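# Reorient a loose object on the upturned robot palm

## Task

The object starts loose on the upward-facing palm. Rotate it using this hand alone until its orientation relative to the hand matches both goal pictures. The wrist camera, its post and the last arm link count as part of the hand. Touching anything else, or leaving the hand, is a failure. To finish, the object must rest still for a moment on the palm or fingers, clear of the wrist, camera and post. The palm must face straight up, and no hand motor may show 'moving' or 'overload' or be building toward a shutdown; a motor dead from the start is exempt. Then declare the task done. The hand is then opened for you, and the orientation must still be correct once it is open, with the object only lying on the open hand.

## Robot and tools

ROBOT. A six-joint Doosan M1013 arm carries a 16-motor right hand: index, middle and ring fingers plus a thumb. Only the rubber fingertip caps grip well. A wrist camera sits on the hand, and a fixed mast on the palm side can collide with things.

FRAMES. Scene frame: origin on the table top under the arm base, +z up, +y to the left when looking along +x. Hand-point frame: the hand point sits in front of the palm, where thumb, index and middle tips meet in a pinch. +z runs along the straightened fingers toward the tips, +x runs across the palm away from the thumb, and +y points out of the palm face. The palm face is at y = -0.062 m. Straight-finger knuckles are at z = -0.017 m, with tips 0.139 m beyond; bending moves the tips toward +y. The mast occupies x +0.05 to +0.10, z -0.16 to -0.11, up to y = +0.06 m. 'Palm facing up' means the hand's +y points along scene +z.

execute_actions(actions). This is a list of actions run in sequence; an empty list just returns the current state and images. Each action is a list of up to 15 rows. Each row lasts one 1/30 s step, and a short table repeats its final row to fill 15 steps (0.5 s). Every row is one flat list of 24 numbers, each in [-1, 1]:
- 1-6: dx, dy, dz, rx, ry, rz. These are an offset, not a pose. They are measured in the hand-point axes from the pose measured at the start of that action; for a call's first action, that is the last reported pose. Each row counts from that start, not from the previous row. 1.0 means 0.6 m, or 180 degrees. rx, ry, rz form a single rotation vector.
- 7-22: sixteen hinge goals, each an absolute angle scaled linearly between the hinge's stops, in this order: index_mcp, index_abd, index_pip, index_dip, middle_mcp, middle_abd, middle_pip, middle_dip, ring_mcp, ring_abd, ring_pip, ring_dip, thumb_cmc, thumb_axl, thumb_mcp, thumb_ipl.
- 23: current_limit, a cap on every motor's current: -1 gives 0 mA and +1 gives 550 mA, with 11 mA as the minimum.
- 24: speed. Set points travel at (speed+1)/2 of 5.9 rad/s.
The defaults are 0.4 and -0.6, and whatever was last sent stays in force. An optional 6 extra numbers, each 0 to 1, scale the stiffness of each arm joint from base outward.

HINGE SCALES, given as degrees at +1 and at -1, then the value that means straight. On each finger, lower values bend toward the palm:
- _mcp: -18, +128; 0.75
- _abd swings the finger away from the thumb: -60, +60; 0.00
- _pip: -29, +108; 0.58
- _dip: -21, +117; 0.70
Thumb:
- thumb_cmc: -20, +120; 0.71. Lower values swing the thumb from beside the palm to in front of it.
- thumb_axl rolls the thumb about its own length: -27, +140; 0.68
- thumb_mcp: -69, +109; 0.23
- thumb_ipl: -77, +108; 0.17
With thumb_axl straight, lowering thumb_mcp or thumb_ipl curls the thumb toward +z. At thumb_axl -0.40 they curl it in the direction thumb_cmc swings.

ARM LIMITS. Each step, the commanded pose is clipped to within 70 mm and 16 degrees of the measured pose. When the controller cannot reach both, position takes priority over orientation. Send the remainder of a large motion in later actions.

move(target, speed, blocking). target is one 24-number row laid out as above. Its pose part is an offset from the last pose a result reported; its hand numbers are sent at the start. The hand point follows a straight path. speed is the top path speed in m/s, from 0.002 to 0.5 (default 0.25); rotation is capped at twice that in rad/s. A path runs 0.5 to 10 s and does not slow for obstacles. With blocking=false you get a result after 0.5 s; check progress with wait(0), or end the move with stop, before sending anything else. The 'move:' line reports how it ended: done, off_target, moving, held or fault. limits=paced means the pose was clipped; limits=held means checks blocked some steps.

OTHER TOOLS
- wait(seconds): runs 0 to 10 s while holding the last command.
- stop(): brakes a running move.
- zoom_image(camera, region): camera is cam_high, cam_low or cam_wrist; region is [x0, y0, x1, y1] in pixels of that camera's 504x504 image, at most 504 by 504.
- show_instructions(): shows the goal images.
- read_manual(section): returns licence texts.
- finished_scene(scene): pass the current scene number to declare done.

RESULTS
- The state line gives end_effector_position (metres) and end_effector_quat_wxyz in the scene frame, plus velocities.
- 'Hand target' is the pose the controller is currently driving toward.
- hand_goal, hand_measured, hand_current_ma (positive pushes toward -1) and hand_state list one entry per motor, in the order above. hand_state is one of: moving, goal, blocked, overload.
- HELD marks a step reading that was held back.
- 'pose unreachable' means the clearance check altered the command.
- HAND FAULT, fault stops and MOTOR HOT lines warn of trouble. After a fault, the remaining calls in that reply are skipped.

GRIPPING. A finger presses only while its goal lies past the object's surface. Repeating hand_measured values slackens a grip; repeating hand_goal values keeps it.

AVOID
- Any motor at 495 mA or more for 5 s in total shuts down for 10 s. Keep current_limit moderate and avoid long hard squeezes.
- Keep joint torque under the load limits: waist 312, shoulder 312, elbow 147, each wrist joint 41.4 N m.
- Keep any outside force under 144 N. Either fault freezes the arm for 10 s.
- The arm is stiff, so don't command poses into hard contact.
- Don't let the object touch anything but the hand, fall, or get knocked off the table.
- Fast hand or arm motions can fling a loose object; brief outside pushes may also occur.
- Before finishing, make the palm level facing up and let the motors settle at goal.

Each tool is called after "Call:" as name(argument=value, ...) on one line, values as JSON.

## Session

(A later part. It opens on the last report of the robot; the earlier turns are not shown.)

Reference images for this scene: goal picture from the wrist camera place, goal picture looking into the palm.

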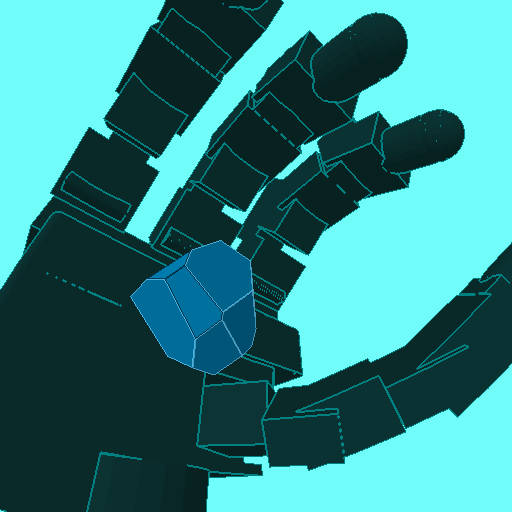

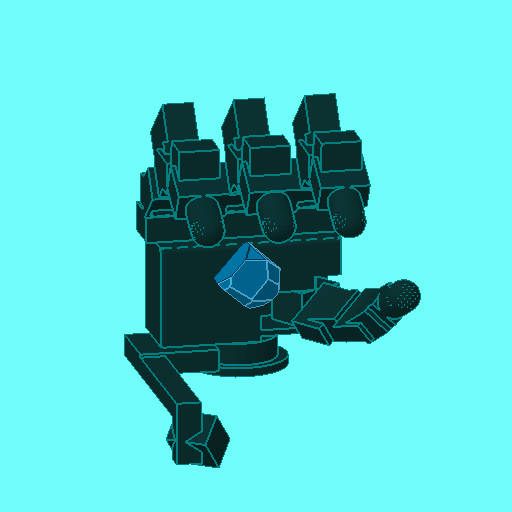

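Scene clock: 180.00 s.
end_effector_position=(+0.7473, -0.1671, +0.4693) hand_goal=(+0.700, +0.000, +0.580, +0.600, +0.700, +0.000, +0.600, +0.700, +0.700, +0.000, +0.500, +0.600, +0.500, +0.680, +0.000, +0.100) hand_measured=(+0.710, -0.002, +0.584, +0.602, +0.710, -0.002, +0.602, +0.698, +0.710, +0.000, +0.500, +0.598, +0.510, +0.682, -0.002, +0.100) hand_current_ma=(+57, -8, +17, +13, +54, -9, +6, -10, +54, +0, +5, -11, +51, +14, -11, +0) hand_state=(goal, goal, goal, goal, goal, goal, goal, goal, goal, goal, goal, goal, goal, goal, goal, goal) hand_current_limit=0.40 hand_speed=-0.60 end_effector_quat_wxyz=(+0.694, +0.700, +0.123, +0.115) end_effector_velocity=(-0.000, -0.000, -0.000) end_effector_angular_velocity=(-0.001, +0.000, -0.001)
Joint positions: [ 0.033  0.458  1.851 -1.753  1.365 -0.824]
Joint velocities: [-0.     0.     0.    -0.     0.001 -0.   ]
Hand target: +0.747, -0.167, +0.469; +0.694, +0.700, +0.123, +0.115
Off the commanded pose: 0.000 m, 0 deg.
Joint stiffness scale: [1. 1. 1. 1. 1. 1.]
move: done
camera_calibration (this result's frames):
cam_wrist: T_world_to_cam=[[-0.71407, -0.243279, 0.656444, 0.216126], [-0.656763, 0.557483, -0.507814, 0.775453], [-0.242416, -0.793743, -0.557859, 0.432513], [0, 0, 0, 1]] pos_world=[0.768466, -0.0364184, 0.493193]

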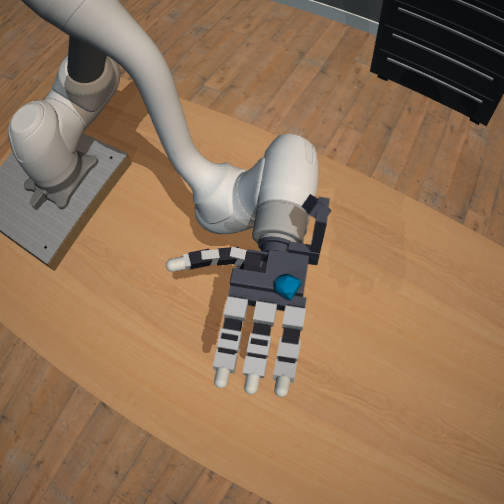

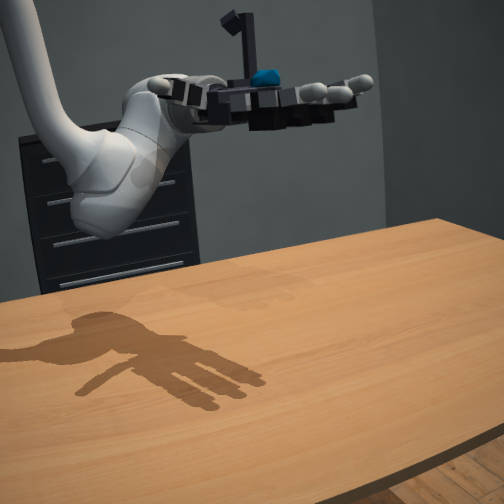

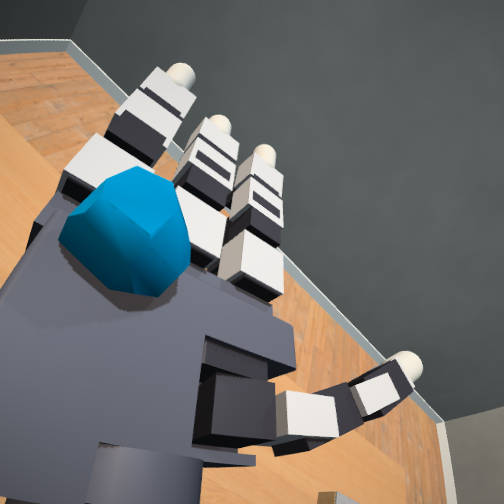

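Call:
move(target=[0,0,0,0,0,0, 0.7,0,0.58,0.6, -0.9,0,0.6,0.7, 0.0,0,0.5,0.6, 0.5,0.68,0.0,0.1, 0.4,-0.7])

Call:
move(target=[0,0,0,0,0,0, 0.7,0,0.58,0.6, 0.7,0,0.6,0.7, 0.7,0,0.5,0.6, 0.5,0.68,0.0,0.1, 0.4,-0.5])

Call:
zoom_image(camera="cam_high", region=[220,210,360,350])

Scene clock: 190.23 s.
end_effector_position=(+0.7473, -0.1671, +0.4693) hand_goal=(+0.700, +0.000, +0.580, +0.600, -0.900, +0.000, +0.600, +0.700, +0.000, +0.000, +0.500, +0.600, +0.500, +0.680, +0.000, +0.100) hand_measured=(+0.710, -0.002, +0.584, +0.602, -0.902, -0.002, +0.600, +0.698, +0.018, +0.000, +0.500, +0.598, +0.510, +0.682, -0.002, +0.100) hand_current_ma=(+57, -8, +17, +13, -12, -9, +6, -10, +99, +0, +5, -10, +51, +14, -11, +0) hand_state=(goal, goal, goal, goal, goal, goal, goal, goal, goal, goal, goal, goal, goal, goal, goal, goal) hand_current_limit=0.40 hand_speed=-0.70 end_effector_quat_wxyz=(+0.694, +0.700, +0.123, +0.115) end_effector_velocity=(-0.000, -0.000, +0.000) end_effector_angular_velocity=(+0.000, -0.001, -0.000)
Joint positions: [ 0.033  0.458  1.851 -1.753  1.365 -0.824]
Joint velocities: [-0.    -0.     0.001 -0.     0.     0.002]
Hand target: +0.747, -0.167, +0.469; +0.694, +0.700, +0.123, +0.115
Off the commanded pose: 0.000 m, 0 deg.
Joint stiffness scale: [1. 1. 1. 1. 1. 1.]
move: done
camera_calibration (this result's frames):
cam_wrist: T_world_to_cam=[[-0.71407, -0.243279, 0.656444, 0.216126], [-0.656763, 0.557483, -0.507814, 0.775453], [-0.242416, -0.793743, -0.557859, 0.432513], [0, 0, 0, 1]] pos_world=[0.768466, -0.0364185, 0.493193]

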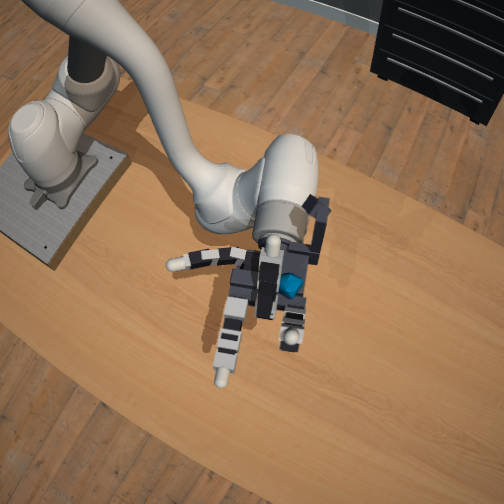

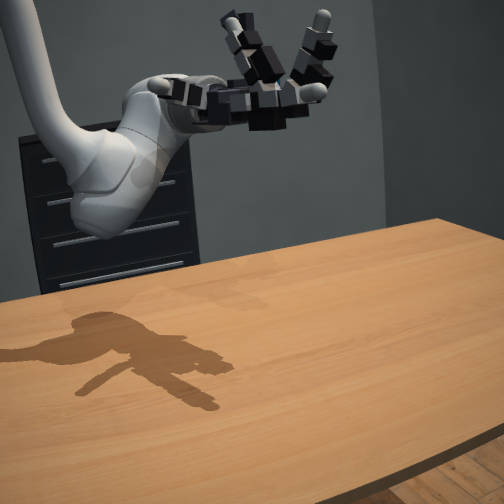

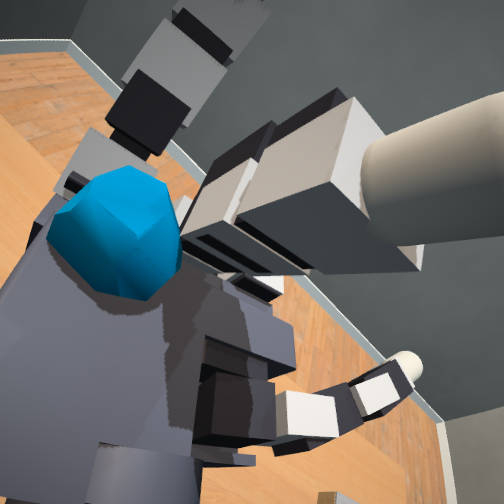

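Scene clock: 191.90 s.
end_effector_position=(+0.7473, -0.1671, +0.4693) hand_goal=(+0.700, +0.000, +0.580, +0.600, +0.700, +0.000, +0.600, +0.700, +0.700, +0.000, +0.500, +0.600, +0.500, +0.680, +0.000, +0.100) hand_measured=(+0.710, -0.002, +0.584, +0.602, +0.710, -0.002, +0.602, +0.698, +0.710, +0.000, +0.502, +0.598, +0.510, +0.682, -0.002, +0.100) hand_current_ma=(+58, -8, +17, +13, +54, -9, +6, -10, +54, +0, +6, -10, +51, +14, -11, +0) hand_state=(goal, goal, goal, goal, goal, goal, goal, goal, goal, goal, goal, goal, goal, goal, goal, goal) hand_current_limit=0.40 hand_speed=-0.50 end_effector_quat_wxyz=(+0.694, +0.700, +0.123, +0.115) end_effector_velocity=(-0.000, -0.000, -0.001) end_effector_angular_velocity=(-0.000, +0.002, -0.000)
Joint positions: [ 0.033  0.458  1.851 -1.753  1.365 -0.824]
Joint velocities: [-0.     0.     0.001  0.     0.    -0.001]
Hand target: +0.747, -0.167, +0.469; +0.694, +0.700, +0.123, +0.115
Off the commanded pose: 0.000 m, 0 deg.
Joint stiffness scale: [1. 1. 1. 1. 1. 1.]
move: done
camera_calibration (this result's frames):
cam_wrist: T_world_to_cam=[[-0.71407, -0.243279, 0.656444, 0.216126], [-0.656763, 0.557483, -0.507814, 0.775453], [-0.242416, -0.793743, -0.557859, 0.432513], [0, 0, 0, 1]] pos_world=[0.768466, -0.0364185, 0.493193]

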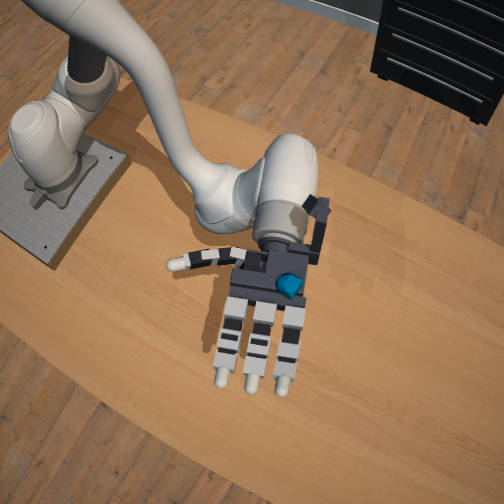

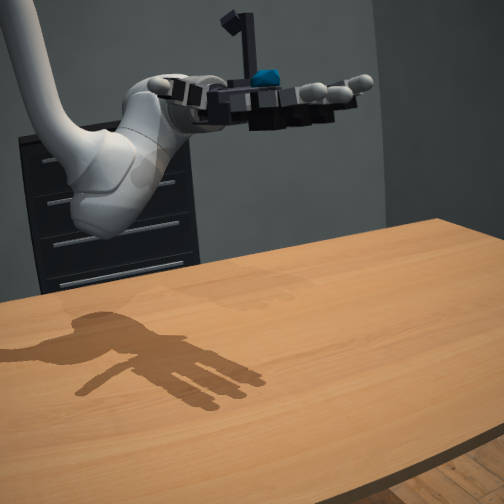

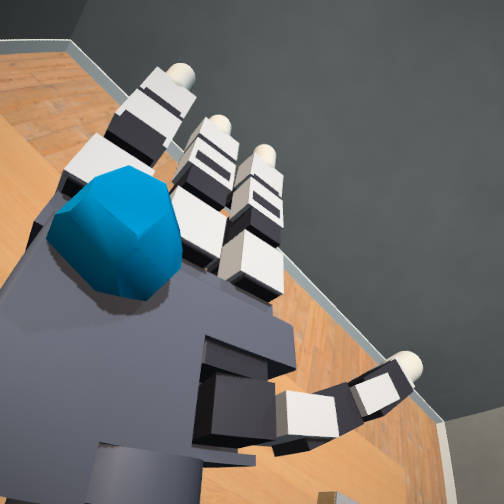

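Region (220, 210, 360, 350) of cam_high's 504x504 image, scaled by 3.600, with more detail than that image has.

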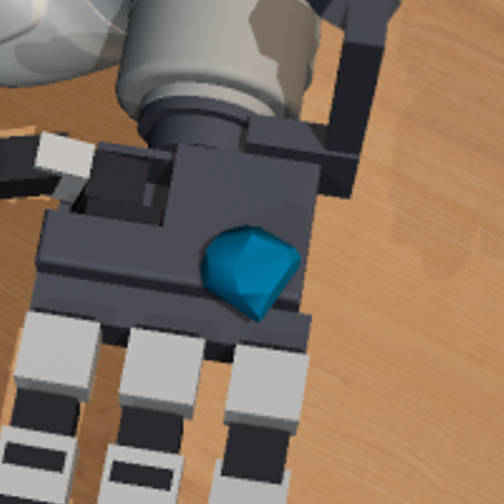

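Close enough.

Call:
finished_scene(scene=2)

The scene is finished: the task was done.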